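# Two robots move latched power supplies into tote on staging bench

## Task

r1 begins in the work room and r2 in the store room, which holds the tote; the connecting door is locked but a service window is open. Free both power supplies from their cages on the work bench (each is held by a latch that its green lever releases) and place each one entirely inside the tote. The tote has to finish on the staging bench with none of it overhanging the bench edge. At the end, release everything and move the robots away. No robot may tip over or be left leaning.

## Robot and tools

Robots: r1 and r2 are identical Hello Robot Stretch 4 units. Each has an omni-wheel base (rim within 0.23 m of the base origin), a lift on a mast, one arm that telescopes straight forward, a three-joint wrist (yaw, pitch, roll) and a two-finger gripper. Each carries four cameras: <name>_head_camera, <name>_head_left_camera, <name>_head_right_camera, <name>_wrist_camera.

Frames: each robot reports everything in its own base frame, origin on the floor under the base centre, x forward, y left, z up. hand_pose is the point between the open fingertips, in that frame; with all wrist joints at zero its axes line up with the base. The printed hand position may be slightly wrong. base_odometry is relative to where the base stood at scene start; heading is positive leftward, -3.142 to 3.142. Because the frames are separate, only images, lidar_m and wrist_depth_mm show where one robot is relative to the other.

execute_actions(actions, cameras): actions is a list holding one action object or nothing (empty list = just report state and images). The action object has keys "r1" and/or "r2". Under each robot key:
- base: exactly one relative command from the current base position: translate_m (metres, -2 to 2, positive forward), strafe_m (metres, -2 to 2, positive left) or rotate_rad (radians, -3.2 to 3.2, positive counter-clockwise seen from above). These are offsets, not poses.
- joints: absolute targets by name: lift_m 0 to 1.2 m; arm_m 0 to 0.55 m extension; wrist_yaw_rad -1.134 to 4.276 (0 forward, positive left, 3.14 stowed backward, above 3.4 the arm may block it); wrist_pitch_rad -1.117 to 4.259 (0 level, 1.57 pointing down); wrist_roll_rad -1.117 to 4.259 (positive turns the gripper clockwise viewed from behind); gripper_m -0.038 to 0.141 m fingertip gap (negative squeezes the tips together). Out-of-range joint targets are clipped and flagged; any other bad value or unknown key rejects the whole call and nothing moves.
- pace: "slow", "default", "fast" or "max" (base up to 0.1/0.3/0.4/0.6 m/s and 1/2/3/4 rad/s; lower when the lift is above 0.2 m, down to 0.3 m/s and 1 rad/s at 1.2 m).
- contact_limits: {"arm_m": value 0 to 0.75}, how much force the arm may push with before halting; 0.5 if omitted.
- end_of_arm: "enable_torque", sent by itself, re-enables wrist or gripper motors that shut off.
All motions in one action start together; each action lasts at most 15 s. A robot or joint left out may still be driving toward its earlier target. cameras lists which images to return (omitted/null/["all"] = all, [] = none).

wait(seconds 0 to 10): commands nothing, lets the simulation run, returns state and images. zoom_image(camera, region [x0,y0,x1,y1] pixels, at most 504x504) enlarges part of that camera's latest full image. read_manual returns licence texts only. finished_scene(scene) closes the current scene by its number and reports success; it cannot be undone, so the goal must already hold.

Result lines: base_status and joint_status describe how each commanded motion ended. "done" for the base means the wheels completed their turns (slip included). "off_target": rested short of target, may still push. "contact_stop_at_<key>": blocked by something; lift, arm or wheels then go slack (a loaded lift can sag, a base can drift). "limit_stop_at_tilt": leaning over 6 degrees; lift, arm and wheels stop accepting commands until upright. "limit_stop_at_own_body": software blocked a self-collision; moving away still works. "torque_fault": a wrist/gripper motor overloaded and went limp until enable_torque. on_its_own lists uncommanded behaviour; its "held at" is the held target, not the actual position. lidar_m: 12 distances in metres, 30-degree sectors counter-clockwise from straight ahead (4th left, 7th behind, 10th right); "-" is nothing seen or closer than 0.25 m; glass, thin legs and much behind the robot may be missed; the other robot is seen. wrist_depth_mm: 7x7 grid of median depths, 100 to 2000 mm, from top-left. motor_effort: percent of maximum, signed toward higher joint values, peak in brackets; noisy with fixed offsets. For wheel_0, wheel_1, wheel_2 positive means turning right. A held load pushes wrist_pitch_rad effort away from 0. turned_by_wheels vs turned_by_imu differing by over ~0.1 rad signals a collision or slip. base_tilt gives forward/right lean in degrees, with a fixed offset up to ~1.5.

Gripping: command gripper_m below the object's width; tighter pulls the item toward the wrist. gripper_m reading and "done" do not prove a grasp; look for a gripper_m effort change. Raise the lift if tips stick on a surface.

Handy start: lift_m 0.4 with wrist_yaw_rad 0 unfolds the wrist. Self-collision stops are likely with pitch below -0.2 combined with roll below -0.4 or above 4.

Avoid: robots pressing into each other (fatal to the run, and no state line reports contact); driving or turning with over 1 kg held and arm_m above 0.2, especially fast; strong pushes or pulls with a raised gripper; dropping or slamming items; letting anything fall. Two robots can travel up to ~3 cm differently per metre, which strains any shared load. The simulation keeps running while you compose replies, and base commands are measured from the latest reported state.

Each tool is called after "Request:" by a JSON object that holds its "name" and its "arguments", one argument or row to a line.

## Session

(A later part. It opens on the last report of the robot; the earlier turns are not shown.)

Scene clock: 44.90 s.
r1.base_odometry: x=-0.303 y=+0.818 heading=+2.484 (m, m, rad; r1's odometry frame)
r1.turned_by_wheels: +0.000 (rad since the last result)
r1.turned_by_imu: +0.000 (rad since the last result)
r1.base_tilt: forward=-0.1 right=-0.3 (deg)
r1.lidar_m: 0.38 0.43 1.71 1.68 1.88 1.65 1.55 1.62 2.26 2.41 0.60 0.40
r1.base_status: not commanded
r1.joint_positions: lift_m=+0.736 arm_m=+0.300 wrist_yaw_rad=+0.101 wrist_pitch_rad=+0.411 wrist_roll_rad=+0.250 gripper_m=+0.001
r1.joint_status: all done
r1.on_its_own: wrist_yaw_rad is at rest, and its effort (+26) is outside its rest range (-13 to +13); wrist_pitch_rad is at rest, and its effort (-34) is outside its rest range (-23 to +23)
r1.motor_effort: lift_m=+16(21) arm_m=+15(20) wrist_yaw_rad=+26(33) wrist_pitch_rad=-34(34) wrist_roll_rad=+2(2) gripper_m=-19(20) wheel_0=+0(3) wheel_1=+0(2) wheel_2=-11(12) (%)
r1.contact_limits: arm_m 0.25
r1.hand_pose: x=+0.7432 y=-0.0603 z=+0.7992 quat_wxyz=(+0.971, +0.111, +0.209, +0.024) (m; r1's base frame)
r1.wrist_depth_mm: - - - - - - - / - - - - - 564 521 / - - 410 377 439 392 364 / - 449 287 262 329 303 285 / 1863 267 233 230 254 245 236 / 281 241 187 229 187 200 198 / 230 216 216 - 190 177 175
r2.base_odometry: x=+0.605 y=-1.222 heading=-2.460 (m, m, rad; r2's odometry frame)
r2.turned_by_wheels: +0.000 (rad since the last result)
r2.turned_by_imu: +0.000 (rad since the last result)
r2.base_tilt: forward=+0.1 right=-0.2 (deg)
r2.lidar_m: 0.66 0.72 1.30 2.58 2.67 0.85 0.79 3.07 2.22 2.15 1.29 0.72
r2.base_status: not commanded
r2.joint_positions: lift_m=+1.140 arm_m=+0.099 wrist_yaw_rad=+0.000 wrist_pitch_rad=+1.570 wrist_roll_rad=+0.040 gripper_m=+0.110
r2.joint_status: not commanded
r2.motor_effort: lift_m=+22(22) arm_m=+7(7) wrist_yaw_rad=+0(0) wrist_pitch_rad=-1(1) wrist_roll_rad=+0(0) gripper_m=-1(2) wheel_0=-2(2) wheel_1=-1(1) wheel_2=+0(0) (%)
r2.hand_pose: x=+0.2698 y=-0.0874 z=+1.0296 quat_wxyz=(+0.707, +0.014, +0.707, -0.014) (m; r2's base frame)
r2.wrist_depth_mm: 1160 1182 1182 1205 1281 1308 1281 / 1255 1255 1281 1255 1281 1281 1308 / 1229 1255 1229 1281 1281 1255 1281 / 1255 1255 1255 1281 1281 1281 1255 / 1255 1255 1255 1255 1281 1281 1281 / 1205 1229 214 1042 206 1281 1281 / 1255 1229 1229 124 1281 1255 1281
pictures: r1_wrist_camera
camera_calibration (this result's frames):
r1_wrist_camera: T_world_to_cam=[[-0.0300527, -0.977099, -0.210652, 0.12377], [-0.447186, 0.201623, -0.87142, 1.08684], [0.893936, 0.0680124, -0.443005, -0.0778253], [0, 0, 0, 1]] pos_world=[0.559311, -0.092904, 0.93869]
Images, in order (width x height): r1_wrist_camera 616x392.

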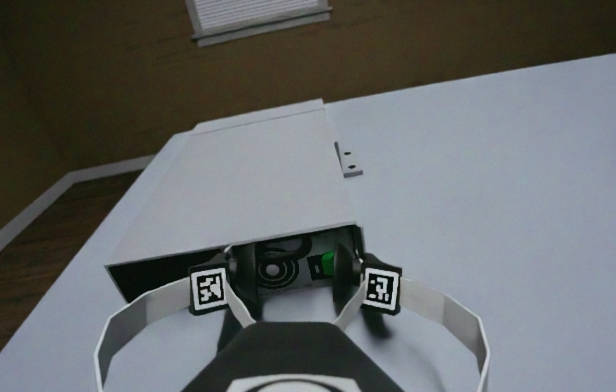

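Request:
{"name": "execute_actions", "arguments": {
  "actions": [
    {"r1":{"joints":{"arm_m":0.311,"lift_m":0.732,"gripper_m":-0.036},"contact_limits":{"arm_m":0.3},"pace":"slow"}}
  ],
  "cameras": ["r1_wrist_camera"]
}}

Request:
{"name": "zoom_image", "arguments": {
  "camera": "r1_wrist_camera",
  "region": [180, 200, 420, 330]
}}

Request:
{"name": "execute_actions", "arguments": {
  "actions": [
    {"r1":{"joints":{"arm_m":0.300},"pace":"slow"}}
  ],
  "cameras": ["r1_wrist_camera"]
}}

Request:
{"name": "zoom_image", "arguments": {
  "camera": "r1_wrist_camera",
  "region": [180, 200, 420, 330]
}}

Scene clock: 46.53 s.
r1.base_odometry: x=-0.303 y=+0.818 heading=+2.484 (m, m, rad; r1's odometry frame)
r1.turned_by_wheels: +0.000 (rad since the last result)
r1.turned_by_imu: +0.001 (rad since the last result)
r1.base_tilt: forward=-0.1 right=-0.3 (deg)
r1.lidar_m: 0.40 0.43 1.72 1.64 1.90 1.62 1.54 1.64 2.29 2.43 0.59 0.42
r1.base_status: not commanded
r1.joint_positions: lift_m=+0.733 arm_m=+0.306 wrist_yaw_rad=+0.104 wrist_pitch_rad=+0.409 wrist_roll_rad=+0.249 gripper_m=-0.035
r1.joint_status: arm_m contact_stop (moved +0.005 of +0.011); the others done
r1.on_its_own: arm_m is slack since a contact_stop (your +0.311 is given up); wrist_yaw_rad is at rest, and its effort (+15) is outside its rest range (-13 to +13); wrist_pitch_rad is at rest, and its effort (-25) is outside its rest range (-23 to +23)
r1.motor_effort: lift_m=+19(20) arm_m=+0(17) wrist_yaw_rad=+15(36) wrist_pitch_rad=-25(37) wrist_roll_rad=+3(3) gripper_m=-29(28) wheel_0=-1(0) wheel_1=+0(1) wheel_2=-6(13) (%)
r1.contact_limits: arm_m 0.3
r1.hand_pose: x=+0.7491 y=-0.0594 z=+0.7960 quat_wxyz=(+0.972, +0.111, +0.208, +0.025) (m; r1's base frame)
r1.wrist_depth_mm: - - - - - - - / - - - - - 559 508 / - - 397 368 430 382 355 / - 430 279 255 320 296 276 / 1863 257 223 223 251 239 229 / 276 168 197 226 182 191 193 / 225 213 211 - 186 174 171
r2.base_odometry: x=+0.605 y=-1.222 heading=-2.460 (m, m, rad; r2's odometry frame)
r2.turned_by_wheels: +0.000 (rad since the last result)
r2.turned_by_imu: +0.000 (rad since the last result)
r2.base_tilt: forward=+0.1 right=-0.2 (deg)
r2.lidar_m: 0.67 0.70 1.29 2.56 2.68 0.84 0.78 3.13 2.22 2.14 1.30 0.73
r2.base_status: not commanded
r2.joint_positions: lift_m=+1.140 arm_m=+0.099 wrist_yaw_rad=+0.000 wrist_pitch_rad=+1.570 wrist_roll_rad=+0.040 gripper_m=+0.110
r2.joint_status: not commanded
r2.motor_effort: lift_m=+22(22) arm_m=+7(7) wrist_yaw_rad=+0(0) wrist_pitch_rad=+0(1) wrist_roll_rad=-2(1) gripper_m=-2(2) wheel_0=-2(2) wheel_1=-1(1) wheel_2=+0(1) (%)
r2.hand_pose: x=+0.2698 y=-0.0874 z=+1.0296 quat_wxyz=(+0.707, +0.014, +0.707, -0.014) (m; r2's base frame)
r2.wrist_depth_mm: 1160 1160 1182 1205 1255 1308 1281 / 1255 1281 1255 1308 1281 1281 1281 / 1255 1255 1281 1255 1308 1281 1281 / 1229 1255 1229 1281 1281 1255 1308 / 1229 1255 1229 1255 1255 1255 1281 / 1255 1255 214 1060 206 1255 1255 / 1255 1255 1255 124 1255 1255 1255
pictures: r1_wrist_camera
camera_calibration (this result's frames):
r1_wrist_camera: T_world_to_cam=[[-0.0260554, -0.977236, -0.210549, 0.121132], [-0.445924, 0.199866, -0.872471, 1.08631], [0.894691, 0.0711563, -0.440981, -0.0865401], [0, 0, 0, 1]] pos_world=[0.564994, -0.0925841, 0.935113]
Images, in order (width x height): r1_wrist_camera 616x392.

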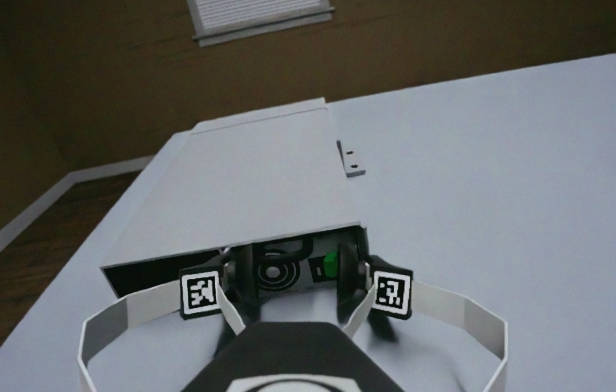

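Region (180, 200, 420, 330) of r1_wrist_camera's 616x392 image, scaled by 2.100; it fills the top 273 rows of this view, and the rest is white.

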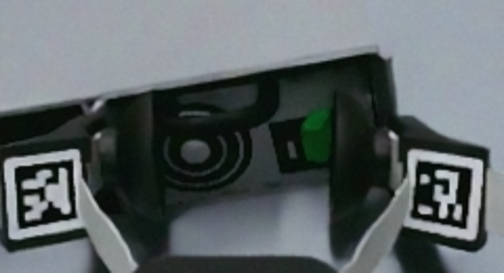

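not run: a stop came earlier in this reply.

Region (180, 200, 420, 330) of r1_wrist_camera's 616x392 image, scaled by 2.100; it fills the top 273 rows of this view, and the rest is white.

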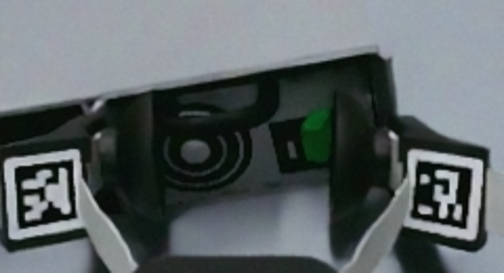

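Request:
{"name": "execute_actions", "arguments": {
  "actions": [
    {"r1":{"joints":{"arm_m":0.297},"pace":"slow"}}
  ],
  "cameras": ["r1_wrist_camera"]
}}

Request:
{"name": "zoom_image", "arguments": {
  "camera": "r1_wrist_camera",
  "region": [180, 200, 420, 330]
}}

Scene clock: 47.50 s.
r1.base_odometry: x=-0.303 y=+0.819 heading=+2.485 (m, m, rad; r1's odometry frame)
r1.turned_by_wheels: +0.000 (rad since the last result)
r1.turned_by_imu: +0.001 (rad since the last result)
r1.base_tilt: forward=-0.1 right=-0.3 (deg)
r1.lidar_m: 0.40 0.42 1.72 1.68 1.90 1.63 1.56 1.66 2.29 2.44 0.59 0.41
r1.base_status: not commanded
r1.joint_positions: lift_m=+0.733 arm_m=+0.299 wrist_yaw_rad=+0.109 wrist_pitch_rad=+0.404 wrist_roll_rad=+0.249 gripper_m=-0.035
r1.joint_status: all done
r1.motor_effort: lift_m=+20(19) arm_m=-11(12) wrist_yaw_rad=+1(14) wrist_pitch_rad=-13(26) wrist_roll_rad=+2(2) gripper_m=-31(32) wheel_0=-1(1) wheel_1=-1(1) wheel_2=+0(6) (%)
r1.hand_pose: x=+0.7430 y=-0.0581 z=+0.7973 quat_wxyz=(+0.972, +0.111, +0.206, +0.028) (m; r1's base frame)
r1.wrist_depth_mm: - - - - - - - / - - - - - 569 525 / - - 421 375 439 392 366 / - 480 286 260 327 303 285 / 1921 270 229 228 250 244 234 / 279 162 183 228 181 194 195 / 229 212 213 - 189 176 173
r2.base_odometry: x=+0.605 y=-1.222 heading=-2.460 (m, m, rad; r2's odometry frame)
r2.turned_by_wheels: +0.000 (rad since the last result)
r2.turned_by_imu: +0.000 (rad since the last result)
r2.base_tilt: forward=+0.1 right=-0.2 (deg)
r2.lidar_m: 0.66 0.67 1.29 2.57 2.68 0.84 0.77 3.09 2.21 2.14 1.27 0.72
r2.base_status: not commanded
r2.joint_positions: lift_m=+1.140 arm_m=+0.099 wrist_yaw_rad=+0.000 wrist_pitch_rad=+1.570 wrist_roll_rad=+0.040 gripper_m=+0.110
r2.joint_status: not commanded
r2.motor_effort: lift_m=+22(22) arm_m=+7(7) wrist_yaw_rad=+0(0) wrist_pitch_rad=-1(0) wrist_roll_rad=+1(1) gripper_m=-1(1) wheel_0=-2(2) wheel_1=-1(1) wheel_2=+0(0) (%)
r2.hand_pose: x=+0.2698 y=-0.0874 z=+1.0296 quat_wxyz=(+0.707, +0.014, +0.707, -0.014) (m; r2's base frame)
r2.wrist_depth_mm: 1160 1182 1182 1205 1255 1255 1281 / 1255 1255 1255 1281 1281 1281 1281 / 1229 1255 1281 1255 1255 1281 1308 / 1281 1255 1281 1281 1281 1281 1281 / 1255 1255 1255 1255 1281 1281 1255 / 1229 1229 214 1042 206 1281 1255 / 1255 1255 1255 123 1255 1281 1255
pictures: r1_wrist_camera
camera_calibration (this result's frames):
r1_wrist_camera: T_world_to_cam=[[-0.0206043, -0.977237, -0.211146, 0.118936], [-0.442758, 0.198272, -0.874445, 1.08356], [0.896404, 0.0754695, -0.436765, -0.0850492], [0, 0, 0, 1]] pos_world=[0.558444, -0.092192, 0.93548]
Images, in order (width x height): r1_wrist_camera 616x392.

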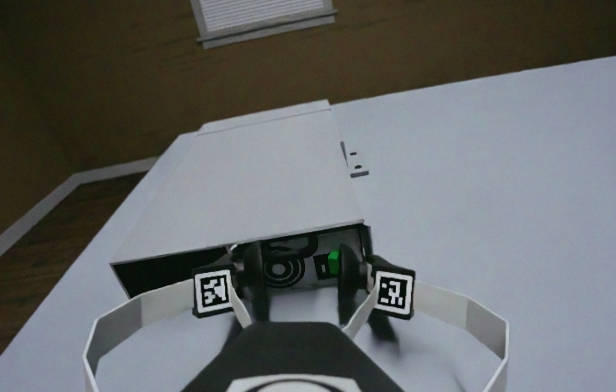

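Region (180, 200, 420, 330) of r1_wrist_camera's 616x392 image, scaled by 2.100; it fills the top 273 rows of this view, and the rest is white.

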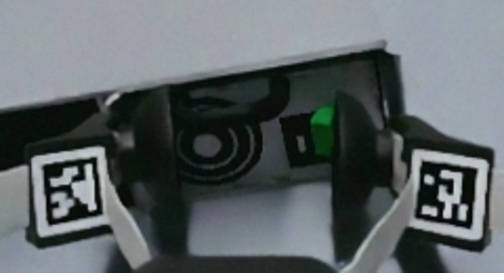

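Request:
{"name": "execute_actions", "arguments": {
  "actions": [
    {"r1":{"joints":{"arm_m":0.290,"lift_m":0.743,"wrist_roll_rad":0.42,"gripper_m":0.036},"contact_limits":{"arm_m":0.3},"pace":"slow"}}
  ],
  "cameras": ["r1_wrist_camera"]
}}

Request:
{"name": "zoom_image", "arguments": {
  "camera": "r1_wrist_camera",
  "region": [180, 200, 420, 330]
}}

Scene clock: 50.23 s.
r1.base_odometry: x=-0.303 y=+0.818 heading=+2.485 (m, m, rad; r1's odometry frame)
r1.turned_by_wheels: +0.000 (rad since the last result)
r1.turned_by_imu: +0.000 (rad since the last result)
r1.base_tilt: forward=-0.1 right=-0.4 (deg)
r1.lidar_m: 0.41 0.45 1.71 1.68 1.89 1.61 1.56 1.63 2.27 2.42 0.59 0.44
r1.base_status: not commanded
r1.joint_positions: lift_m=+0.743 arm_m=+0.291 wrist_yaw_rad=+0.108 wrist_pitch_rad=+0.409 wrist_roll_rad=+0.420 gripper_m=+0.036
r1.joint_status: all done
r1.on_its_own: wrist_pitch_rad is at rest, and its effort (-28) is outside its rest range (-23 to +23)
r1.motor_effort: lift_m=+24(27) arm_m=-5(13) wrist_yaw_rad=+4(13) wrist_pitch_rad=-28(31) wrist_roll_rad=-1(3) gripper_m=+0(31) wheel_0=+1(1) wheel_1=+0(1) wheel_2=-3(3) (%)
r1.contact_limits: arm_m 0.3
r1.hand_pose: x=+0.7342 y=-0.0584 z=+0.8060 quat_wxyz=(+0.958, +0.193, +0.210, +0.009) (m; r1's base frame)
r1.wrist_depth_mm: - - - - - - 512 / - - - - 554 449 382 / - - 455 384 399 338 300 / - - 320 268 310 272 249 / - 379 250 242 246 229 211 / 1921 293 191 197 189 196 184 / 866 245 236 - 188 169 -
r2.base_odometry: x=+0.605 y=-1.222 heading=-2.460 (m, m, rad; r2's odometry frame)
r2.turned_by_wheels: +0.000 (rad since the last result)
r2.turned_by_imu: +0.001 (rad since the last result)
r2.base_tilt: forward=+0.1 right=-0.2 (deg)
r2.lidar_m: 0.65 0.69 1.29 2.58 2.67 0.84 0.79 3.08 2.19 2.14 1.31 0.73
r2.base_status: not commanded
r2.joint_positions: lift_m=+1.140 arm_m=+0.099 wrist_yaw_rad=+0.000 wrist_pitch_rad=+1.570 wrist_roll_rad=+0.040 gripper_m=+0.110
r2.joint_status: not commanded
r2.motor_effort: lift_m=+22(22) arm_m=+7(7) wrist_yaw_rad=+0(0) wrist_pitch_rad=-1(0) wrist_roll_rad=+0(0) gripper_m=-1(1) wheel_0=-2(2) wheel_1=-1(1) wheel_2=+0(0) (%)
r2.hand_pose: x=+0.2698 y=-0.0874 z=+1.0296 quat_wxyz=(+0.707, +0.014, +0.707, -0.014) (m; r2's base frame)
r2.wrist_depth_mm: 1160 1182 1160 1205 1255 1308 1281 / 1281 1281 1255 1255 1308 1308 1281 / 1229 1255 1281 1229 1255 1281 1281 / 1255 1255 1255 1255 1281 1255 1281 / 1229 1255 1281 1281 1255 1281 1281 / 1229 1255 214 1042 205 1281 1255 / 1255 1229 1255 124 1255 1281 1255
pictures: r1_wrist_camera
camera_calibration (this result's frames):
r1_wrist_camera: T_world_to_cam=[[-0.0925086, -0.928942, -0.358481, 0.294646], [-0.442284, 0.360894, -0.821061, 1.05352], [0.892092, 0.0825954, -0.444242, -0.0637294], [0, 0, 0, 1]] pos_world=[0.550063, -0.101236, 0.942315]
Images, in order (width x height): r1_wrist_camera 616x392.

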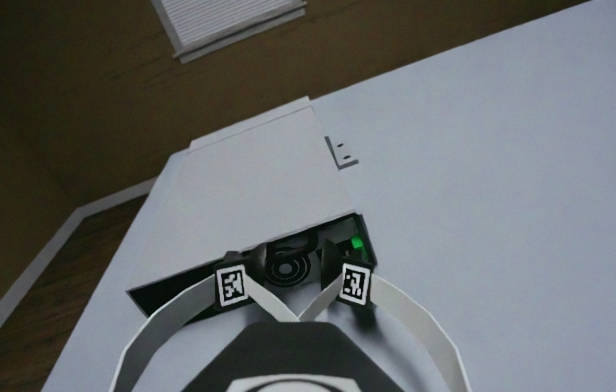

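Region (180, 200, 420, 330) of r1_wrist_camera's 616x392 image, scaled by 2.100; it fills the top 273 rows of this view, and the rest is white.

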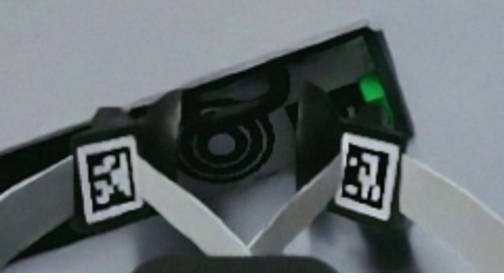

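Request:
{"name": "execute_actions", "arguments": {
  "actions": [
    {"r1":{"joints":{"arm_m":0.25},"pace":"default"}}
  ],
  "cameras": []
}}

Request:
{"name": "execute_actions", "arguments": {
  "actions": [
    {"r1":{"base":{"strafe_m":0.016},"joints":{"lift_m":0.905,"wrist_yaw_rad":0.0,"wrist_roll_rad":0.04,"gripper_m":0.064},"pace":"fast"}}
  ],
  "cameras": []
}}

Request:
{"name": "execute_actions", "arguments": {
  "actions": [
    {"r1":{"joints":{"arm_m":0.44,"wrist_pitch_rad":1.3},"pace":"default"}}
  ],
  "cameras": ["r1_wrist_camera","r1_head_camera"]
}}

Scene clock: 52.33 s.
r1.base_odometry: x=-0.303 y=+0.818 heading=+2.485 (m, m, rad; r1's odometry frame)
r1.turned_by_wheels: +0.000 (rad since the last result)
r1.turned_by_imu: +0.000 (rad since the last result)
r1.base_tilt: forward=-0.1 right=-0.4 (deg)
r1.lidar_m: 0.38 0.45 1.70 1.65 1.88 1.62 1.56 1.64 2.25 2.42 0.60 0.41
r1.base_status: not commanded
r1.joint_positions: lift_m=+0.743 arm_m=+0.252 wrist_yaw_rad=+0.110 wrist_pitch_rad=+0.402 wrist_roll_rad=+0.420 gripper_m=+0.036
r1.joint_status: all done
r1.motor_effort: lift_m=+23(24) arm_m=-9(7) wrist_yaw_rad=-2(6) wrist_pitch_rad=-8(29) wrist_roll_rad=+0(0) gripper_m=-4(4) wheel_0=+0(1) wheel_1=+0(0) wheel_2=-1(3) (%)
r1.hand_pose: x=+0.6959 y=-0.0578 z=+0.8080 quat_wxyz=(+0.959, +0.193, +0.206, +0.011) (m; r1's base frame)
r1.wrist_depth_mm: - - - - - - 539 / - - - - 580 466 397 / - - 504 413 413 351 309 / - - 334 285 322 282 256 / - 418 279 283 258 235 216 / 1921 314 189 235 193 200 187 / 1499 251 244 - 191 172 -
r2.base_odometry: x=+0.605 y=-1.222 heading=-2.460 (m, m, rad; r2's odometry frame)
r2.turned_by_wheels: +0.000 (rad since the last result)
r2.turned_by_imu: +0.001 (rad since the last result)
r2.base_tilt: forward=+0.1 right=-0.2 (deg)
r2.lidar_m: 0.65 0.69 1.28 2.58 2.66 0.81 0.78 3.10 2.22 2.13 1.31 0.71
r2.base_status: not commanded
r2.joint_positions: lift_m=+1.140 arm_m=+0.099 wrist_yaw_rad=+0.000 wrist_pitch_rad=+1.570 wrist_roll_rad=+0.040 gripper_m=+0.110
r2.joint_status: not commanded
r2.motor_effort: lift_m=+22(22) arm_m=+7(7) wrist_yaw_rad=+0(0) wrist_pitch_rad=-1(0) wrist_roll_rad=-1(1) gripper_m=-1(1) wheel_0=-2(2) wheel_1=-1(1) wheel_2=+0(0) (%)
r2.hand_pose: x=+0.2698 y=-0.0874 z=+1.0296 quat_wxyz=(+0.707, +0.014, +0.707, -0.014) (m; r2's base frame)
r2.wrist_depth_mm: 1160 1160 1182 1229 1281 1308 1281 / 1255 1255 1281 1281 1281 1281 1281 / 1255 1255 1255 1281 1255 1281 1281 / 1255 1255 1281 1255 1255 1281 1281 / 1255 1255 1255 1281 1281 1281 1281 / 1229 1255 214 1042 205 1281 1281 / 1229 1255 1229 124 1229 1281 1255
pictures: none
No camera images: the call's "cameras" was empty. Leave "cameras" out to get every camera's image.

Scene clock: 53.77 s.
r1.base_odometry: x=-0.313 y=+0.806 heading=+2.485 (m, m, rad; r1's odometry frame)
r1.turned_by_wheels: +0.000 (rad since the last result)
r1.turned_by_imu: +0.000 (rad since the last result)
r1.base_tilt: forward=-0.1 right=-0.4 (deg)
r1.lidar_m: 0.39 0.42 1.70 1.64 1.88 1.60 1.56 1.63 2.29 2.46 0.62 0.44
r1.base_status: done
r1.joint_positions: lift_m=+0.905 arm_m=+0.252 wrist_yaw_rad=+0.000 wrist_pitch_rad=+0.402 wrist_roll_rad=+0.040 gripper_m=+0.064
r1.joint_status: all done
r1.motor_effort: lift_m=+22(26) arm_m=-9(9) wrist_yaw_rad=-3(6) wrist_pitch_rad=-7(9) wrist_roll_rad=+0(7) gripper_m=-2(2) wheel_0=+0(8) wheel_1=+0(10) wheel_2=+0(1) (%)
r1.hand_pose: x=+0.6879 y=-0.0874 z=+0.9701 quat_wxyz=(+0.980, +0.020, +0.200, -0.004) (m; r1's base frame)
r1.wrist_depth_mm: - - - - - - - / - - - - - - - / - - - - - - - / - - 732 741 732 741 741 / 1808 1756 496 517 574 574 580 / 1499 488 375 407 436 469 466 / 1281 382 364 - 407 392 394
r2.base_odometry: x=+0.605 y=-1.222 heading=-2.460 (m, m, rad; r2's odometry frame)
r2.turned_by_wheels: +0.000 (rad since the last result)
r2.turned_by_imu: +0.000 (rad since the last result)
r2.base_tilt: forward=+0.1 right=-0.1 (deg)
r2.lidar_m: 0.66 0.73 1.29 2.59 2.67 0.84 0.80 3.11 2.19 2.13 1.30 0.70
r2.base_status: not commanded
r2.joint_positions: lift_m=+1.140 arm_m=+0.099 wrist_yaw_rad=+0.000 wrist_pitch_rad=+1.570 wrist_roll_rad=+0.040 gripper_m=+0.110
r2.joint_status: not commanded
r2.motor_effort: lift_m=+22(22) arm_m=+7(8) wrist_yaw_rad=+0(0) wrist_pitch_rad=-1(1) wrist_roll_rad=+0(0) gripper_m=-1(2) wheel_0=-2(2) wheel_1=-1(1) wheel_2=+0(0) (%)
r2.hand_pose: x=+0.2698 y=-0.0874 z=+1.0296 quat_wxyz=(+0.707, +0.014, +0.707, -0.014) (m; r2's base frame)
r2.wrist_depth_mm: 1160 1182 1182 1229 1255 1281 1308 / 1229 1255 1255 1255 1281 1255 1308 / 1255 1255 1255 1255 1255 1281 1281 / 1255 1281 1255 1255 1255 1308 1281 / 1255 1255 1255 1255 1255 1281 1308 / 1229 1255 213 1042 206 1255 1281 / 1229 1255 1255 124 1255 1281 1255
pictures: none
No camera images: the call's "cameras" was empty. Leave "cameras" out to get every camera's image.

Scene clock: 55.43 s.
r1.base_odometry: x=-0.313 y=+0.806 heading=+2.485 (m, m, rad; r1's odometry frame)
r1.turned_by_wheels: +0.000 (rad since the last result)
r1.turned_by_imu: +0.000 (rad since the last result)
r1.base_tilt: forward=+0.0 right=-0.4 (deg)
r1.lidar_m: 0.39 0.42 1.71 1.65 1.89 1.65 1.56 1.66 2.25 2.43 0.59 0.43
r1.base_status: not commanded
r1.joint_positions: lift_m=+0.905 arm_m=+0.438 wrist_yaw_rad=+0.000 wrist_pitch_rad=+1.300 wrist_roll_rad=+0.040 gripper_m=+0.064
r1.joint_status: all done
r1.motor_effort: lift_m=+23(23) arm_m=+9(6) wrist_yaw_rad=-2(2) wrist_pitch_rad=-1(4) wrist_roll_rad=+0(2) gripper_m=-3(2) wheel_0=+0(0) wheel_1=+0(1) wheel_2=+0(0) (%)
r1.hand_pose: x=+0.6864 y=-0.0874 z=+0.8050 quat_wxyz=(+0.796, +0.016, +0.605, -0.012) (m; r1's base frame)
r1.wrist_depth_mm: 296 248 248 252 309 309 315 / 285 238 241 244 296 300 301 / 277 232 234 236 287 293 296 / 268 271 272 273 279 282 285 / 260 263 265 268 270 273 274 / 255 254 254 260 258 265 267 / 246 249 251 - 256 257 258
r2.base_odometry: x=+0.605 y=-1.222 heading=-2.460 (m, m, rad; r2's odometry frame)
r2.turned_by_wheels: +0.000 (rad since the last result)
r2.turned_by_imu: +0.000 (rad since the last result)
r2.base_tilt: forward=+0.2 right=-0.3 (deg)
r2.lidar_m: 0.66 0.72 1.29 2.57 2.66 0.84 0.78 3.10 2.23 2.13 1.29 0.71
r2.base_status: not commanded
r2.joint_positions: lift_m=+1.140 arm_m=+0.099 wrist_yaw_rad=+0.000 wrist_pitch_rad=+1.570 wrist_roll_rad=+0.040 gripper_m=+0.110
r2.joint_status: not commanded
r2.motor_effort: lift_m=+22(22) arm_m=+7(7) wrist_yaw_rad=+0(0) wrist_pitch_rad=-1(1) wrist_roll_rad=+1(1) gripper_m=-2(1) wheel_0=-2(2) wheel_1=-1(1) wheel_2=+0(0) (%)
r2.hand_pose: x=+0.2698 y=-0.0874 z=+1.0296 quat_wxyz=(+0.707, +0.014, +0.707, -0.014) (m; r2's base frame)
r2.wrist_depth_mm: 1160 1160 1182 1229 1255 1308 1281 / 1255 1255 1281 1255 1308 1308 1308 / 1229 1281 1281 1281 1281 1281 1281 / 1229 1255 1255 1255 1281 1255 1281 / 1255 1255 1255 1255 1255 1281 1255 / 1229 1255 213 1042 205 1255 1281 / 1255 1229 1255 124 1255 1255 1281
pictures: r1_head_camera, r1_wrist_camera
camera_calibration (this result's frames):
r1_wrist_camera: T_world_to_cam=[[-0.0451165, -0.998736, 0.0221419, -0.0821213], [-0.973005, 0.0389109, -0.227479, 0.900331], [0.22633, -0.0318072, -0.973531, 0.853918], [0, 0, 0, 1]] pos_world=[0.679055, -0.0898895, 1.03794]
Images, in order (width x height): r1_head_camera 420x560, r1_wrist_camera 616x392.

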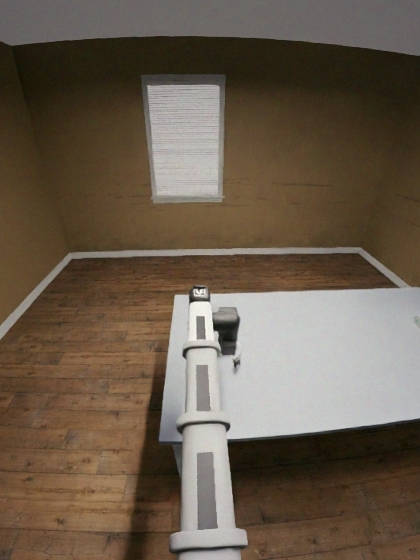

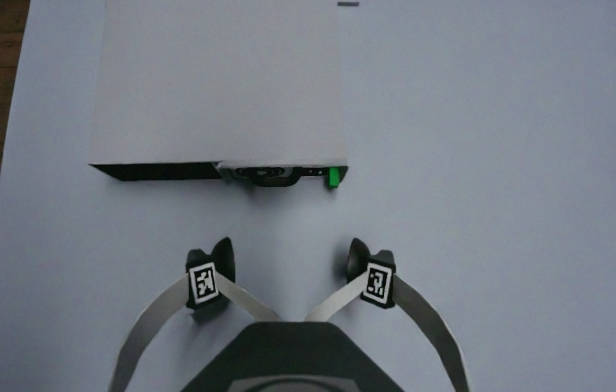

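Request:
{"name": "zoom_image", "arguments": {
  "camera": "r1_wrist_camera",
  "region": [190, 140, 390, 300]
}}

Region (190, 140, 390, 300) of r1_wrist_camera's 616x392 image, scaled by 2.520; it fills the top 403 rows of this view, and the rest is white.

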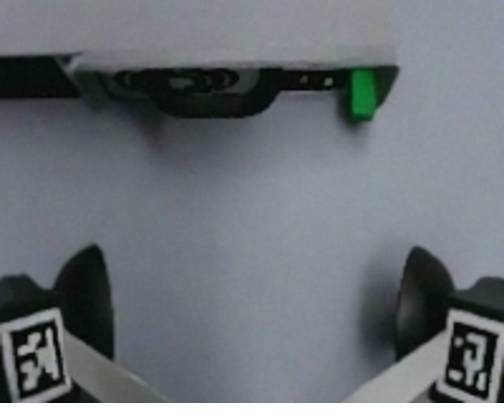

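Request:
{"name": "execute_actions", "arguments": {
  "actions": [
    {"r1":{"joints":{"arm_m":0.478,"lift_m":0.901},"contact_limits":{"arm_m":0.1},"pace":"slow"}}
  ],
  "cameras": ["r1_wrist_camera"]
}}

Request:
{"name": "zoom_image", "arguments": {
  "camera": "r1_wrist_camera",
  "region": [190, 180, 390, 310]
}}

Scene clock: 57.33 s.
r1.base_odometry: x=-0.313 y=+0.806 heading=+2.485 (m, m, rad; r1's odometry frame)
r1.turned_by_wheels: +0.000 (rad since the last result)
r1.turned_by_imu: +0.000 (rad since the last result)
r1.base_tilt: forward=-0.1 right=-0.4 (deg)
r1.lidar_m: 0.38 0.43 1.69 1.68 1.84 1.62 1.56 1.65 2.23 2.44 0.59 0.43
r1.base_status: not commanded
r1.joint_positions: lift_m=+0.901 arm_m=+0.476 wrist_yaw_rad=+0.000 wrist_pitch_rad=+1.300 wrist_roll_rad=+0.040 gripper_m=+0.064
r1.joint_status: all done
r1.motor_effort: lift_m=+17(22) arm_m=+9(10) wrist_yaw_rad=-2(1) wrist_pitch_rad=-2(2) wrist_roll_rad=-1(2) gripper_m=-3(3) wheel_0=+0(0) wheel_1=+0(1) wheel_2=+0(0) (%)
r1.contact_limits: arm_m 0.1
r1.hand_pose: x=+0.7244 y=-0.0874 z=+0.8015 quat_wxyz=(+0.796, +0.016, +0.605, -0.012) (m; r1's base frame)
r1.wrist_depth_mm: 291 244 245 250 301 307 310 / 282 236 237 242 293 298 301 / 273 229 230 233 285 287 290 / 265 221 224 225 276 278 281 / 256 260 259 263 267 270 272 / 250 250 250 256 255 260 262 / 243 245 247 - 254 254 256
r2.base_odometry: x=+0.605 y=-1.222 heading=-2.460 (m, m, rad; r2's odometry frame)
r2.turned_by_wheels: +0.000 (rad since the last result)
r2.turned_by_imu: +0.000 (rad since the last result)
r2.base_tilt: forward=+0.1 right=-0.2 (deg)
r2.lidar_m: 0.66 0.68 1.30 2.55 2.67 0.83 0.79 3.10 2.24 2.14 1.31 0.74
r2.base_status: not commanded
r2.joint_positions: lift_m=+1.140 arm_m=+0.099 wrist_yaw_rad=+0.000 wrist_pitch_rad=+1.570 wrist_roll_rad=+0.040 gripper_m=+0.110
r2.joint_status: not commanded
r2.motor_effort: lift_m=+22(22) arm_m=+7(7) wrist_yaw_rad=+0(0) wrist_pitch_rad=+0(0) wrist_roll_rad=-1(1) gripper_m=-1(2) wheel_0=-2(2) wheel_1=-1(1) wheel_2=+0(0) (%)
r2.hand_pose: x=+0.2698 y=-0.0874 z=+1.0296 quat_wxyz=(+0.707, +0.014, +0.707, -0.014) (m; r2's base frame)
r2.wrist_depth_mm: 1138 1160 1182 1205 1255 1281 1281 / 1255 1255 1281 1281 1281 1308 1308 / 1255 1255 1281 1281 1281 1281 1281 / 1255 1229 1255 1255 1255 1308 1281 / 1255 1255 1255 1281 1255 1255 1281 / 1229 1255 213 1025 206 1281 1281 / 1229 1229 1229 123 1255 1255 1281
pictures: r1_wrist_camera
camera_calibration (this result's frames):
r1_wrist_camera: T_world_to_cam=[[-0.0451161, -0.998736, 0.0221421, -0.0803302], [-0.973006, 0.0389107, -0.227475, 0.936485], [0.226326, -0.0318072, -0.973532, 0.8419], [0, 0, 0, 1]] pos_world=[0.717038, -0.0898894, 1.03442]
Images, in order (width x height): r1_wrist_camera 616x392.

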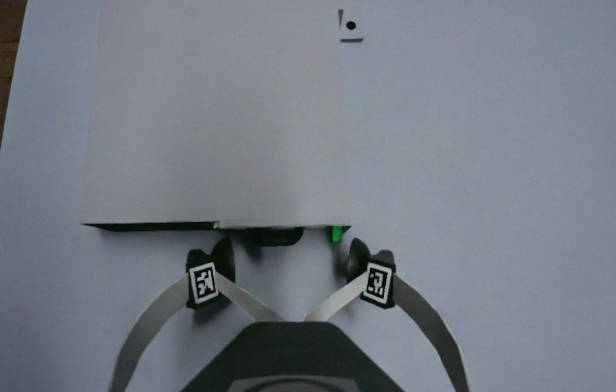

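Region (190, 180, 390, 310) of r1_wrist_camera's 616x392 image, scaled by 2.520; it fills the top 328 rows of this view, and the rest is white.

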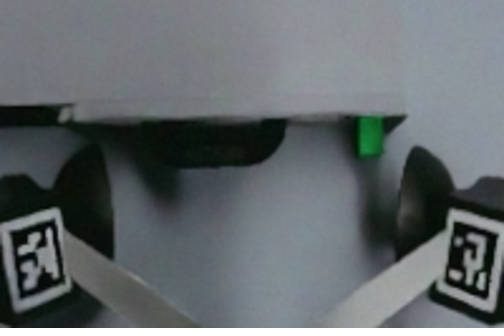

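Request:
{"name": "execute_actions", "arguments": {
  "actions": [
    {"r1":{"base":{"strafe_m":0.004},"joints":{"arm_m":0.483,"gripper_m":0.042},"contact_limits":{"arm_m":0.1},"pace":"slow"}}
  ],
  "cameras": ["r1_wrist_camera"]
}}

Request:
{"name": "zoom_image", "arguments": {
  "camera": "r1_wrist_camera",
  "region": [190, 180, 390, 310]
}}

Scene clock: 58.80 s.
r1.base_odometry: x=-0.315 y=+0.803 heading=+2.485 (m, m, rad; r1's odometry frame)
r1.turned_by_wheels: +0.000 (rad since the last result)
r1.turned_by_imu: +0.000 (rad since the last result)
r1.base_tilt: forward=+0.0 right=-0.4 (deg)
r1.lidar_m: 0.40 0.43 1.70 1.67 1.91 1.64 1.58 1.63 2.28 2.45 0.61 0.44
r1.base_status: done
r1.joint_positions: lift_m=+0.901 arm_m=+0.481 wrist_yaw_rad=-0.001 wrist_pitch_rad=+1.300 wrist_roll_rad=+0.040 gripper_m=+0.042
r1.joint_status: all done
r1.motor_effort: lift_m=+17(17) arm_m=+9(7) wrist_yaw_rad=+1(2) wrist_pitch_rad=-3(2) wrist_roll_rad=+0(0) gripper_m=-4(5) wheel_0=-3(3) wheel_1=+2(6) wheel_2=+0(2) (%)
r1.contact_limits: arm_m 0.1
r1.hand_pose: x=+0.7293 y=-0.0875 z=+0.8015 quat_wxyz=(+0.796, +0.016, +0.605, -0.013) (m; r1's base frame)
r1.wrist_depth_mm: 291 243 245 248 301 306 309 / 281 236 237 241 293 296 301 / 272 228 230 233 282 286 290 / 265 220 224 224 273 278 281 / 257 257 224 259 266 271 272 / 250 252 196 255 198 262 263 / 243 244 248 - 252 254 257
r2.base_odometry: x=+0.605 y=-1.222 heading=-2.460 (m, m, rad; r2's odometry frame)
r2.turned_by_wheels: +0.000 (rad since the last result)
r2.turned_by_imu: +0.000 (rad since the last result)
r2.base_tilt: forward=+0.1 right=-0.2 (deg)
r2.lidar_m: 0.66 0.69 1.28 2.56 2.68 0.85 0.79 3.11 2.23 2.13 1.29 0.71
r2.base_status: not commanded
r2.joint_positions: lift_m=+1.140 arm_m=+0.099 wrist_yaw_rad=+0.000 wrist_pitch_rad=+1.570 wrist_roll_rad=+0.040 gripper_m=+0.110
r2.joint_status: not commanded
r2.motor_effort: lift_m=+22(22) arm_m=+7(7) wrist_yaw_rad=+0(0) wrist_pitch_rad=-1(1) wrist_roll_rad=+0(0) gripper_m=-2(1) wheel_0=-2(2) wheel_1=-1(1) wheel_2=+0(0) (%)
r2.hand_pose: x=+0.2698 y=-0.0874 z=+1.0296 quat_wxyz=(+0.707, +0.014, +0.707, -0.014) (m; r2's base frame)
r2.wrist_depth_mm: 1160 1182 1160 1229 1255 1281 1281 / 1255 1255 1229 1281 1281 1308 1308 / 1229 1255 1255 1281 1281 1281 1281 / 1255 1255 1255 1281 1281 1281 1281 / 1255 1255 1229 1281 1281 1255 1281 / 1255 1255 214 1060 205 1281 1281 / 1229 1255 1255 124 1255 1255 1281
pictures: r1_wrist_camera
camera_calibration (this result's frames):
r1_wrist_camera: T_world_to_cam=[[-0.0461359, -0.99869, 0.0221498, -0.0794483], [-0.973005, 0.039908, -0.227306, 0.941155], [0.226125, -0.0320389, -0.973571, 0.840945], [0, 0, 0, 1]] pos_world=[0.721925, -0.0899608, 1.03441]
Images, in order (width x height): r1_wrist_camera 616x392.

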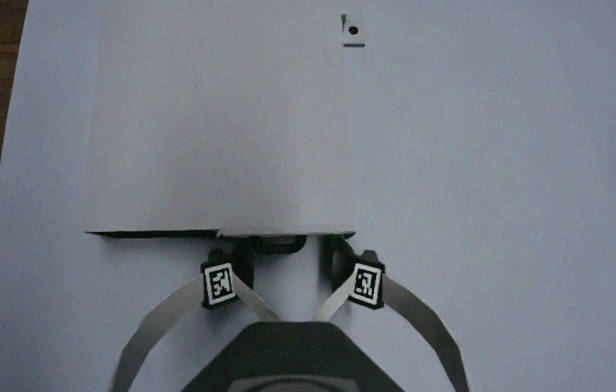

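Region (190, 180, 390, 310) of r1_wrist_camera's 616x392 image, scaled by 2.520; it fills the top 328 rows of this view, and the rest is white.

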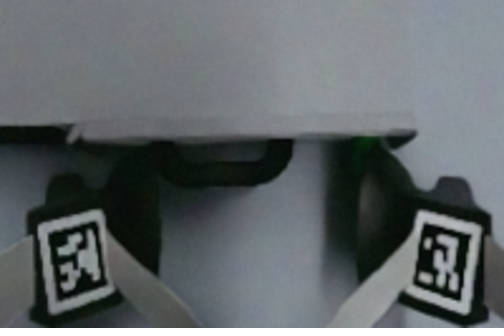

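Lever is moving. Go deeper with a touch more left.

Request:
{"name": "execute_actions", "arguments": {
  "actions": [
    {"r1":{"base":{"strafe_m":0.004},"joints":{"arm_m":0.492,"lift_m":0.899,"gripper_m":0.036},"contact_limits":{"arm_m":0.15},"pace":"slow"}}
  ],
  "cameras": ["r1_wrist_camera"]
}}

Request:
{"name": "zoom_image", "arguments": {
  "camera": "r1_wrist_camera",
  "region": [190, 180, 390, 310]
}}

Scene clock: 59.87 s.
r1.base_odometry: x=-0.318 y=+0.800 heading=+2.484 (m, m, rad; r1's odometry frame)
r1.turned_by_wheels: +0.000 (rad since the last result)
r1.turned_by_imu: +0.000 (rad since the last result)
r1.base_tilt: forward=-0.1 right=-0.4 (deg)
r1.lidar_m: 0.41 0.42 1.69 1.66 1.87 1.64 1.56 1.63 2.23 2.46 0.58 0.41
r1.base_status: done
r1.joint_positions: lift_m=+0.899 arm_m=+0.490 wrist_yaw_rad=-0.004 wrist_pitch_rad=+1.308 wrist_roll_rad=+0.040 gripper_m=+0.036
r1.joint_status: all done
r1.motor_effort: lift_m=+16(17) arm_m=+11(13) wrist_yaw_rad=+9(10) wrist_pitch_rad=-23(23) wrist_roll_rad=-3(1) gripper_m=-5(5) wheel_0=-4(7) wheel_1=+0(7) wheel_2=-2(2) (%)
r1.contact_limits: arm_m 0.15
r1.hand_pose: x=+0.7356 y=-0.0877 z=+0.7990 quat_wxyz=(+0.794, +0.017, +0.608, -0.014) (m; r1's base frame)
r1.wrist_depth_mm: 286 239 240 243 296 303 304 / 278 233 234 236 290 293 296 / 270 225 228 229 279 285 287 / 263 219 220 223 273 274 277 / 254 255 217 220 264 267 267 / 248 249 195 255 190 260 260 / 240 242 246 - 252 252 255
r2.base_odometry: x=+0.605 y=-1.222 heading=-2.460 (m, m, rad; r2's odometry frame)
r2.turned_by_wheels: +0.000 (rad since the last result)
r2.turned_by_imu: +0.000 (rad since the last result)
r2.base_tilt: forward=+0.1 right=-0.2 (deg)
r2.lidar_m: 0.65 0.71 1.29 2.56 2.71 0.83 0.79 3.09 2.23 2.13 1.30 0.71
r2.base_status: not commanded
r2.joint_positions: lift_m=+1.140 arm_m=+0.099 wrist_yaw_rad=+0.000 wrist_pitch_rad=+1.570 wrist_roll_rad=+0.040 gripper_m=+0.110
r2.joint_status: not commanded
r2.motor_effort: lift_m=+22(22) arm_m=+7(7) wrist_yaw_rad=+0(0) wrist_pitch_rad=-1(1) wrist_roll_rad=-1(2) gripper_m=+0(1) wheel_0=-2(2) wheel_1=-1(1) wheel_2=+0(0) (%)
r2.hand_pose: x=+0.2698 y=-0.0874 z=+1.0296 quat_wxyz=(+0.707, +0.014, +0.707, -0.014) (m; r2's base frame)
r2.wrist_depth_mm: 1160 1160 1182 1205 1255 1281 1281 / 1281 1281 1281 1281 1255 1281 1281 / 1255 1255 1255 1281 1255 1281 1281 / 1255 1255 1255 1229 1255 1281 1281 / 1229 1255 1229 1255 1281 1281 1281 / 1255 1229 214 1025 205 1255 1281 / 1229 1255 1255 124 1255 1255 1255
pictures: r1_wrist_camera
camera_calibration (this result's frames):
r1_wrist_camera: T_world_to_cam=[[-0.0489121, -0.99855, 0.0224767, -0.0775256], [-0.974501, 0.042776, -0.220267, 0.942508], [0.218986, -0.0326772, -0.975181, 0.843583], [0, 0, 0, 1]] pos_world=[0.72995, -0.090164, 1.03199]
Images, in order (width x height): r1_wrist_camera 616x392.

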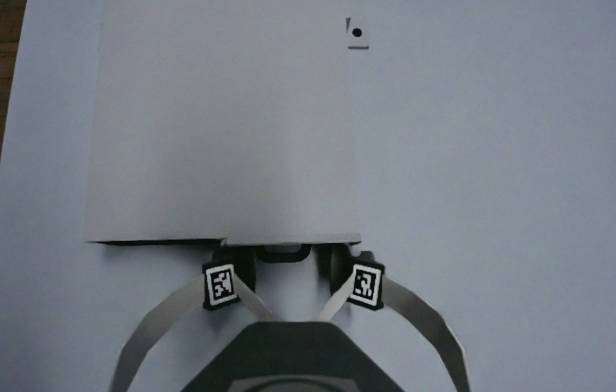

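Region (190, 180, 390, 310) of r1_wrist_camera's 616x392 image, scaled by 2.520; it fills the top 328 rows of this view, and the rest is white.

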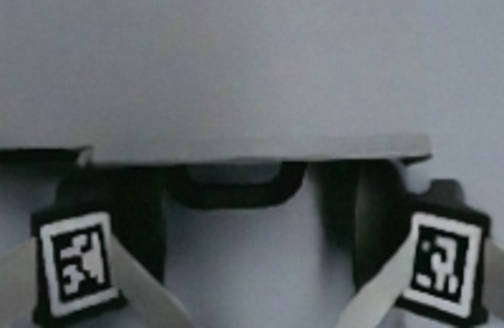

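Request:
{"name": "execute_actions", "arguments": {
  "actions": [
    {"r1":{"joints":{"arm_m":0.494,"lift_m":0.890,"gripper_m":0.0},"contact_limits":{"arm_m":0.25},"pace":"slow"}}
  ],
  "cameras": ["r1_wrist_camera"]
}}

Request:
{"name": "zoom_image", "arguments": {
  "camera": "r1_wrist_camera",
  "region": [190, 180, 390, 310]
}}

Scene clock: 61.60 s.
r1.base_odometry: x=-0.318 y=+0.800 heading=+2.484 (m, m, rad; r1's odometry frame)
r1.turned_by_wheels: +0.000 (rad since the last result)
r1.turned_by_imu: +0.000 (rad since the last result)
r1.base_tilt: forward=-0.1 right=-0.3 (deg)
r1.lidar_m: 0.41 0.45 1.70 1.66 1.84 1.64 1.56 1.65 2.25 2.45 0.60 0.43
r1.base_status: not commanded
r1.joint_positions: lift_m=+0.890 arm_m=+0.492 wrist_yaw_rad=-0.003 wrist_pitch_rad=+1.309 wrist_roll_rad=+0.040 gripper_m=+0.001
r1.joint_status: all done
r1.on_its_own: wrist_pitch_rad is at rest, and its effort (-26) is outside its rest range (-23 to +23)
r1.motor_effort: lift_m=+18(18) arm_m=+11(11) wrist_yaw_rad=+8(12) wrist_pitch_rad=-26(29) wrist_roll_rad=+0(2) gripper_m=-21(23) wheel_0=-3(4) wheel_1=+0(0) wheel_2=-3(3) (%)
r1.contact_limits: arm_m 0.25
r1.hand_pose: x=+0.7375 y=-0.0876 z=+0.7897 quat_wxyz=(+0.793, +0.017, +0.609, -0.013) (m; r1's base frame)
r1.wrist_depth_mm: 273 227 229 230 283 290 291 / 265 220 222 224 277 278 282 / 257 214 216 219 268 270 273 / 252 207 210 211 260 264 265 / 243 244 206 208 252 256 255 / 237 237 203 245 189 249 252 / 231 233 236 - 241 242 244
r2.base_odometry: x=+0.605 y=-1.222 heading=-2.460 (m, m, rad; r2's odometry frame)
r2.turned_by_wheels: +0.000 (rad since the last result)
r2.turned_by_imu: +0.000 (rad since the last result)
r2.base_tilt: forward=+0.2 right=-0.1 (deg)
r2.lidar_m: 0.68 0.69 1.29 2.59 2.68 0.80 0.80 3.10 2.20 2.13 1.29 0.71
r2.base_status: not commanded
r2.joint_positions: lift_m=+1.140 arm_m=+0.099 wrist_yaw_rad=+0.000 wrist_pitch_rad=+1.570 wrist_roll_rad=+0.040 gripper_m=+0.110
r2.joint_status: not commanded
r2.motor_effort: lift_m=+21(22) arm_m=+7(7) wrist_yaw_rad=+0(0) wrist_pitch_rad=-1(1) wrist_roll_rad=+0(1) gripper_m=-1(2) wheel_0=-2(2) wheel_1=-1(1) wheel_2=+0(0) (%)
r2.hand_pose: x=+0.2698 y=-0.0874 z=+1.0296 quat_wxyz=(+0.707, +0.014, +0.707, -0.014) (m; r2's base frame)
r2.wrist_depth_mm: 1138 1160 1182 1205 1281 1281 1281 / 1281 1281 1255 1281 1255 1308 1281 / 1255 1229 1255 1281 1255 1281 1281 / 1229 1255 1255 1281 1281 1281 1281 / 1255 1255 1255 1255 1255 1281 1281 / 1229 1229 214 1042 205 1281 1281 / 1229 1255 1229 124 1255 1255 1281
pictures: r1_wrist_camera
camera_calibration (this result's frames):
r1_wrist_camera: T_world_to_cam=[[-0.0479389, -0.998595, 0.0225623, -0.0779551], [-0.974772, 0.0418415, -0.219248, 0.941579], [0.217996, -0.0325036, -0.975408, 0.835072], [0, 0, 0, 1]] pos_world=[0.732045, -0.0900999, 1.02273]
Images, in order (width x height): r1_wrist_camera 616x392.

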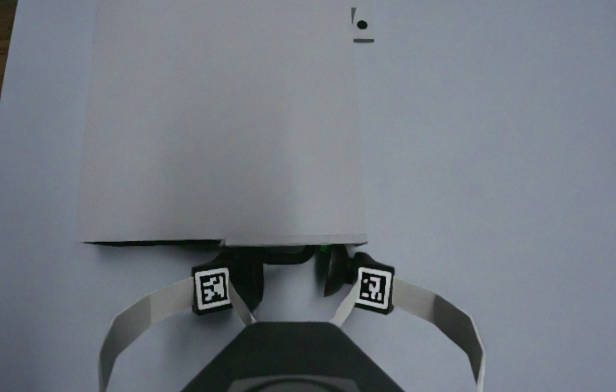

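Region (190, 180, 390, 310) of r1_wrist_camera's 616x392 image, scaled by 2.520; it fills the top 328 rows of this view, and the rest is white.

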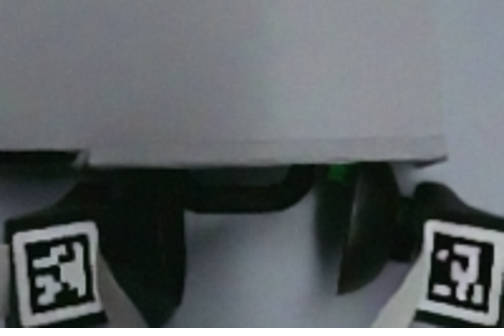

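Request:
{"name": "execute_actions", "arguments": {
  "actions": [
    {"r1":{"joints":{"arm_m":0.482},"pace":"slow"}}
  ],
  "cameras": ["r1_wrist_camera"]
}}

Request:
{"name": "zoom_image", "arguments": {
  "camera": "r1_wrist_camera",
  "region": [190, 180, 390, 310]
}}

Scene clock: 62.70 s.
r1.base_odometry: x=-0.318 y=+0.800 heading=+2.485 (m, m, rad; r1's odometry frame)
r1.turned_by_wheels: +0.000 (rad since the last result)
r1.turned_by_imu: +0.000 (rad since the last result)
r1.base_tilt: forward=-0.1 right=-0.3 (deg)
r1.lidar_m: 0.40 0.41 1.68 1.66 1.87 1.63 1.58 1.65 2.26 2.44 0.61 0.42
r1.base_status: not commanded
r1.joint_positions: lift_m=+0.890 arm_m=+0.484 wrist_yaw_rad=+0.001 wrist_pitch_rad=+1.296 wrist_roll_rad=+0.040 gripper_m=+0.001
r1.joint_status: all done
r1.motor_effort: lift_m=+19(19) arm_m=-11(13) wrist_yaw_rad=-5(7) wrist_pitch_rad=+10(26) wrist_roll_rad=+1(1) gripper_m=-24(22) wheel_0=-2(2) wheel_1=+0(0) wheel_2=-1(3) (%)
r1.hand_pose: x=+0.7331 y=-0.0874 z=+0.7906 quat_wxyz=(+0.797, +0.016, +0.604, -0.012) (m; r1's base frame)
r1.wrist_depth_mm: 281 232 234 236 289 296 296 / 270 224 225 229 282 283 287 / 263 216 219 221 272 274 277 / 254 210 212 214 264 265 267 / 246 247 208 212 254 258 260 / 238 238 186 245 191 250 252 / 231 234 236 - 243 243 244
r2.base_odometry: x=+0.605 y=-1.222 heading=-2.460 (m, m, rad; r2's odometry frame)
r2.turned_by_wheels: +0.000 (rad since the last result)
r2.turned_by_imu: +0.000 (rad since the last result)
r2.base_tilt: forward=+0.2 right=-0.2 (deg)
r2.lidar_m: 0.66 0.72 1.28 2.59 2.66 0.82 0.79 3.07 2.21 2.14 1.30 0.71
r2.base_status: not commanded
r2.joint_positions: lift_m=+1.140 arm_m=+0.099 wrist_yaw_rad=+0.000 wrist_pitch_rad=+1.570 wrist_roll_rad=+0.040 gripper_m=+0.110
r2.joint_status: not commanded
r2.motor_effort: lift_m=+22(22) arm_m=+7(7) wrist_yaw_rad=+0(0) wrist_pitch_rad=-1(1) wrist_roll_rad=+0(0) gripper_m=+0(1) wheel_0=-2(2) wheel_1=-1(1) wheel_2=-1(0) (%)
r2.hand_pose: x=+0.2698 y=-0.0874 z=+1.0296 quat_wxyz=(+0.707, +0.014, +0.707, -0.014) (m; r2's base frame)
r2.wrist_depth_mm: 1182 1160 1205 1205 1255 1255 1281 / 1255 1255 1281 1255 1255 1281 1281 / 1255 1255 1281 1255 1281 1281 1281 / 1255 1255 1255 1281 1281 1281 1308 / 1255 1255 1255 1281 1255 1281 1281 / 1255 1229 213 1025 205 1281 1281 / 1255 1255 1255 124 1255 1255 1281
pictures: r1_wrist_camera
camera_calibration (this result's frames):
r1_wrist_camera: T_world_to_cam=[[-0.04433, -0.998775, 0.0219938, -0.0801014], [-0.972092, 0.0380481, -0.231492, 0.944933], [0.230372, -0.031642, -0.972588, 0.825685], [0, 0, 0, 1]] pos_world=[0.724796, -0.0898297, 1.02356]
Images, in order (width x height): r1_wrist_camera 616x392.

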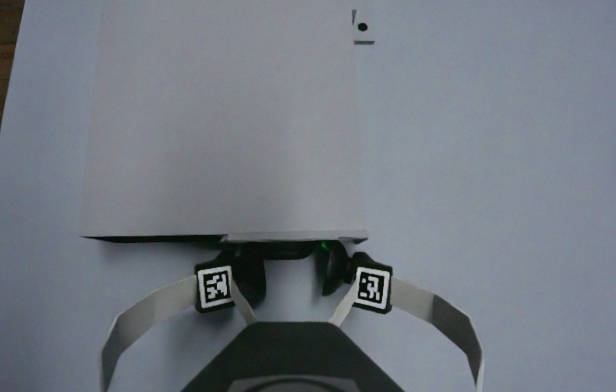

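Region (190, 180, 390, 310) of r1_wrist_camera's 616x392 image, scaled by 2.520; it fills the top 328 rows of this view, and the rest is white.

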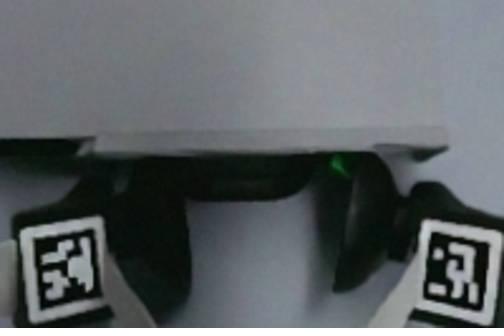

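Request:
{"name": "execute_actions", "arguments": {
  "actions": [
    {"r1":{"joints":{"arm_m":0.498,"lift_m":0.881,"gripper_m":-0.037},"contact_limits":{"arm_m":0.3},"pace":"slow"}}
  ],
  "cameras": ["r1_wrist_camera"]
}}

Request:
{"name": "zoom_image", "arguments": {
  "camera": "r1_wrist_camera",
  "region": [190, 180, 390, 310]
}}

Scene clock: 64.27 s.
r1.base_odometry: x=-0.318 y=+0.800 heading=+2.484 (m, m, rad; r1's odometry frame)
r1.turned_by_wheels: +0.000 (rad since the last result)
r1.turned_by_imu: +0.000 (rad since the last result)
r1.base_tilt: forward=-0.1 right=-0.4 (deg)
r1.lidar_m: 0.39 0.43 1.69 1.62 1.89 1.61 1.57 1.63 2.24 2.44 0.59 0.43
r1.base_status: not commanded
r1.joint_positions: lift_m=+0.881 arm_m=+0.496 wrist_yaw_rad=-0.006 wrist_pitch_rad=+1.314 wrist_roll_rad=+0.040 gripper_m=-0.036
r1.joint_status: all done
r1.on_its_own: wrist_yaw_rad is at rest, and its effort (+15) is outside its rest range (-13 to +13); wrist_pitch_rad is at rest, and its effort (-42) is outside its rest range (-23 to +23)
r1.motor_effort: lift_m=+18(18) arm_m=+12(11) wrist_yaw_rad=+15(15) wrist_pitch_rad=-42(42) wrist_roll_rad=+1(1) gripper_m=-28(27) wheel_0=-1(2) wheel_1=+1(1) wheel_2=-3(3) (%)
r1.contact_limits: arm_m 0.3
r1.hand_pose: x=+0.7394 y=-0.0878 z=+0.7803 quat_wxyz=(+0.791, +0.018, +0.611, -0.014) (m; r1's base frame)
r1.wrist_depth_mm: 263 213 216 219 272 274 278 / 254 209 210 213 265 267 271 / 246 203 205 206 257 259 262 / 240 198 200 201 250 253 255 / 233 236 196 199 243 246 248 / 228 165 191 233 181 238 240 / 222 224 226 - 232 234 235
r2.base_odometry: x=+0.605 y=-1.222 heading=-2.460 (m, m, rad; r2's odometry frame)
r2.turned_by_wheels: +0.000 (rad since the last result)
r2.turned_by_imu: +0.000 (rad since the last result)
r2.base_tilt: forward=+0.2 right=-0.2 (deg)
r2.lidar_m: 0.66 0.70 1.28 2.57 2.71 0.82 0.78 3.11 2.21 2.12 1.29 0.72
r2.base_status: not commanded
r2.joint_positions: lift_m=+1.140 arm_m=+0.099 wrist_yaw_rad=+0.000 wrist_pitch_rad=+1.570 wrist_roll_rad=+0.040 gripper_m=+0.110
r2.joint_status: not commanded
r2.motor_effort: lift_m=+22(22) arm_m=+7(7) wrist_yaw_rad=+0(0) wrist_pitch_rad=-1(1) wrist_roll_rad=+0(2) gripper_m=-1(1) wheel_0=-2(2) wheel_1=-1(1) wheel_2=+0(0) (%)
r2.hand_pose: x=+0.2698 y=-0.0874 z=+1.0296 quat_wxyz=(+0.707, +0.014, +0.707, -0.014) (m; r2's base frame)
r2.wrist_depth_mm: 1160 1160 1182 1229 1255 1281 1308 / 1255 1281 1281 1281 1281 1281 1281 / 1255 1255 1255 1281 1281 1281 1281 / 1229 1229 1255 1281 1255 1255 1255 / 1255 1255 1255 1281 1255 1255 1281 / 1229 1255 214 1042 205 1255 1281 / 1255 1255 1255 124 1281 1255 1255
pictures: r1_wrist_camera
camera_calibration (this result's frames):
r1_wrist_camera: T_world_to_cam=[[-0.0504269, -0.998467, 0.0228038, -0.0761708], [-0.975892, 0.0444064, -0.213687, 0.938088], [0.212347, -0.0330296, -0.976636, 0.830546], [0, 0, 0, 1]] pos_world=[0.735268, -0.0902785, 1.01334]
Images, in order (width x height): r1_wrist_camera 616x392.

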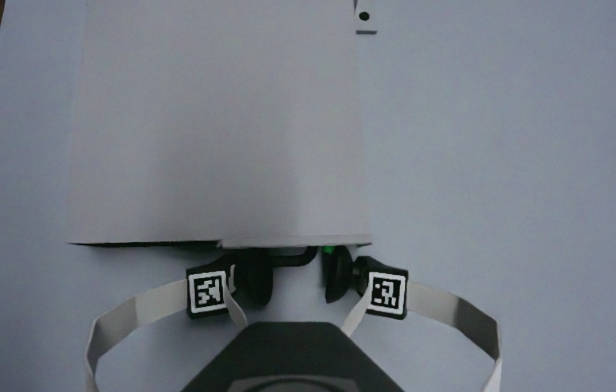

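Region (190, 180, 390, 310) of r1_wrist_camera's 616x392 image, scaled by 2.520; it fills the top 328 rows of this view, and the rest is white.

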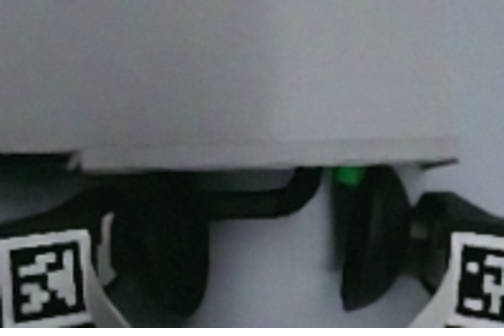

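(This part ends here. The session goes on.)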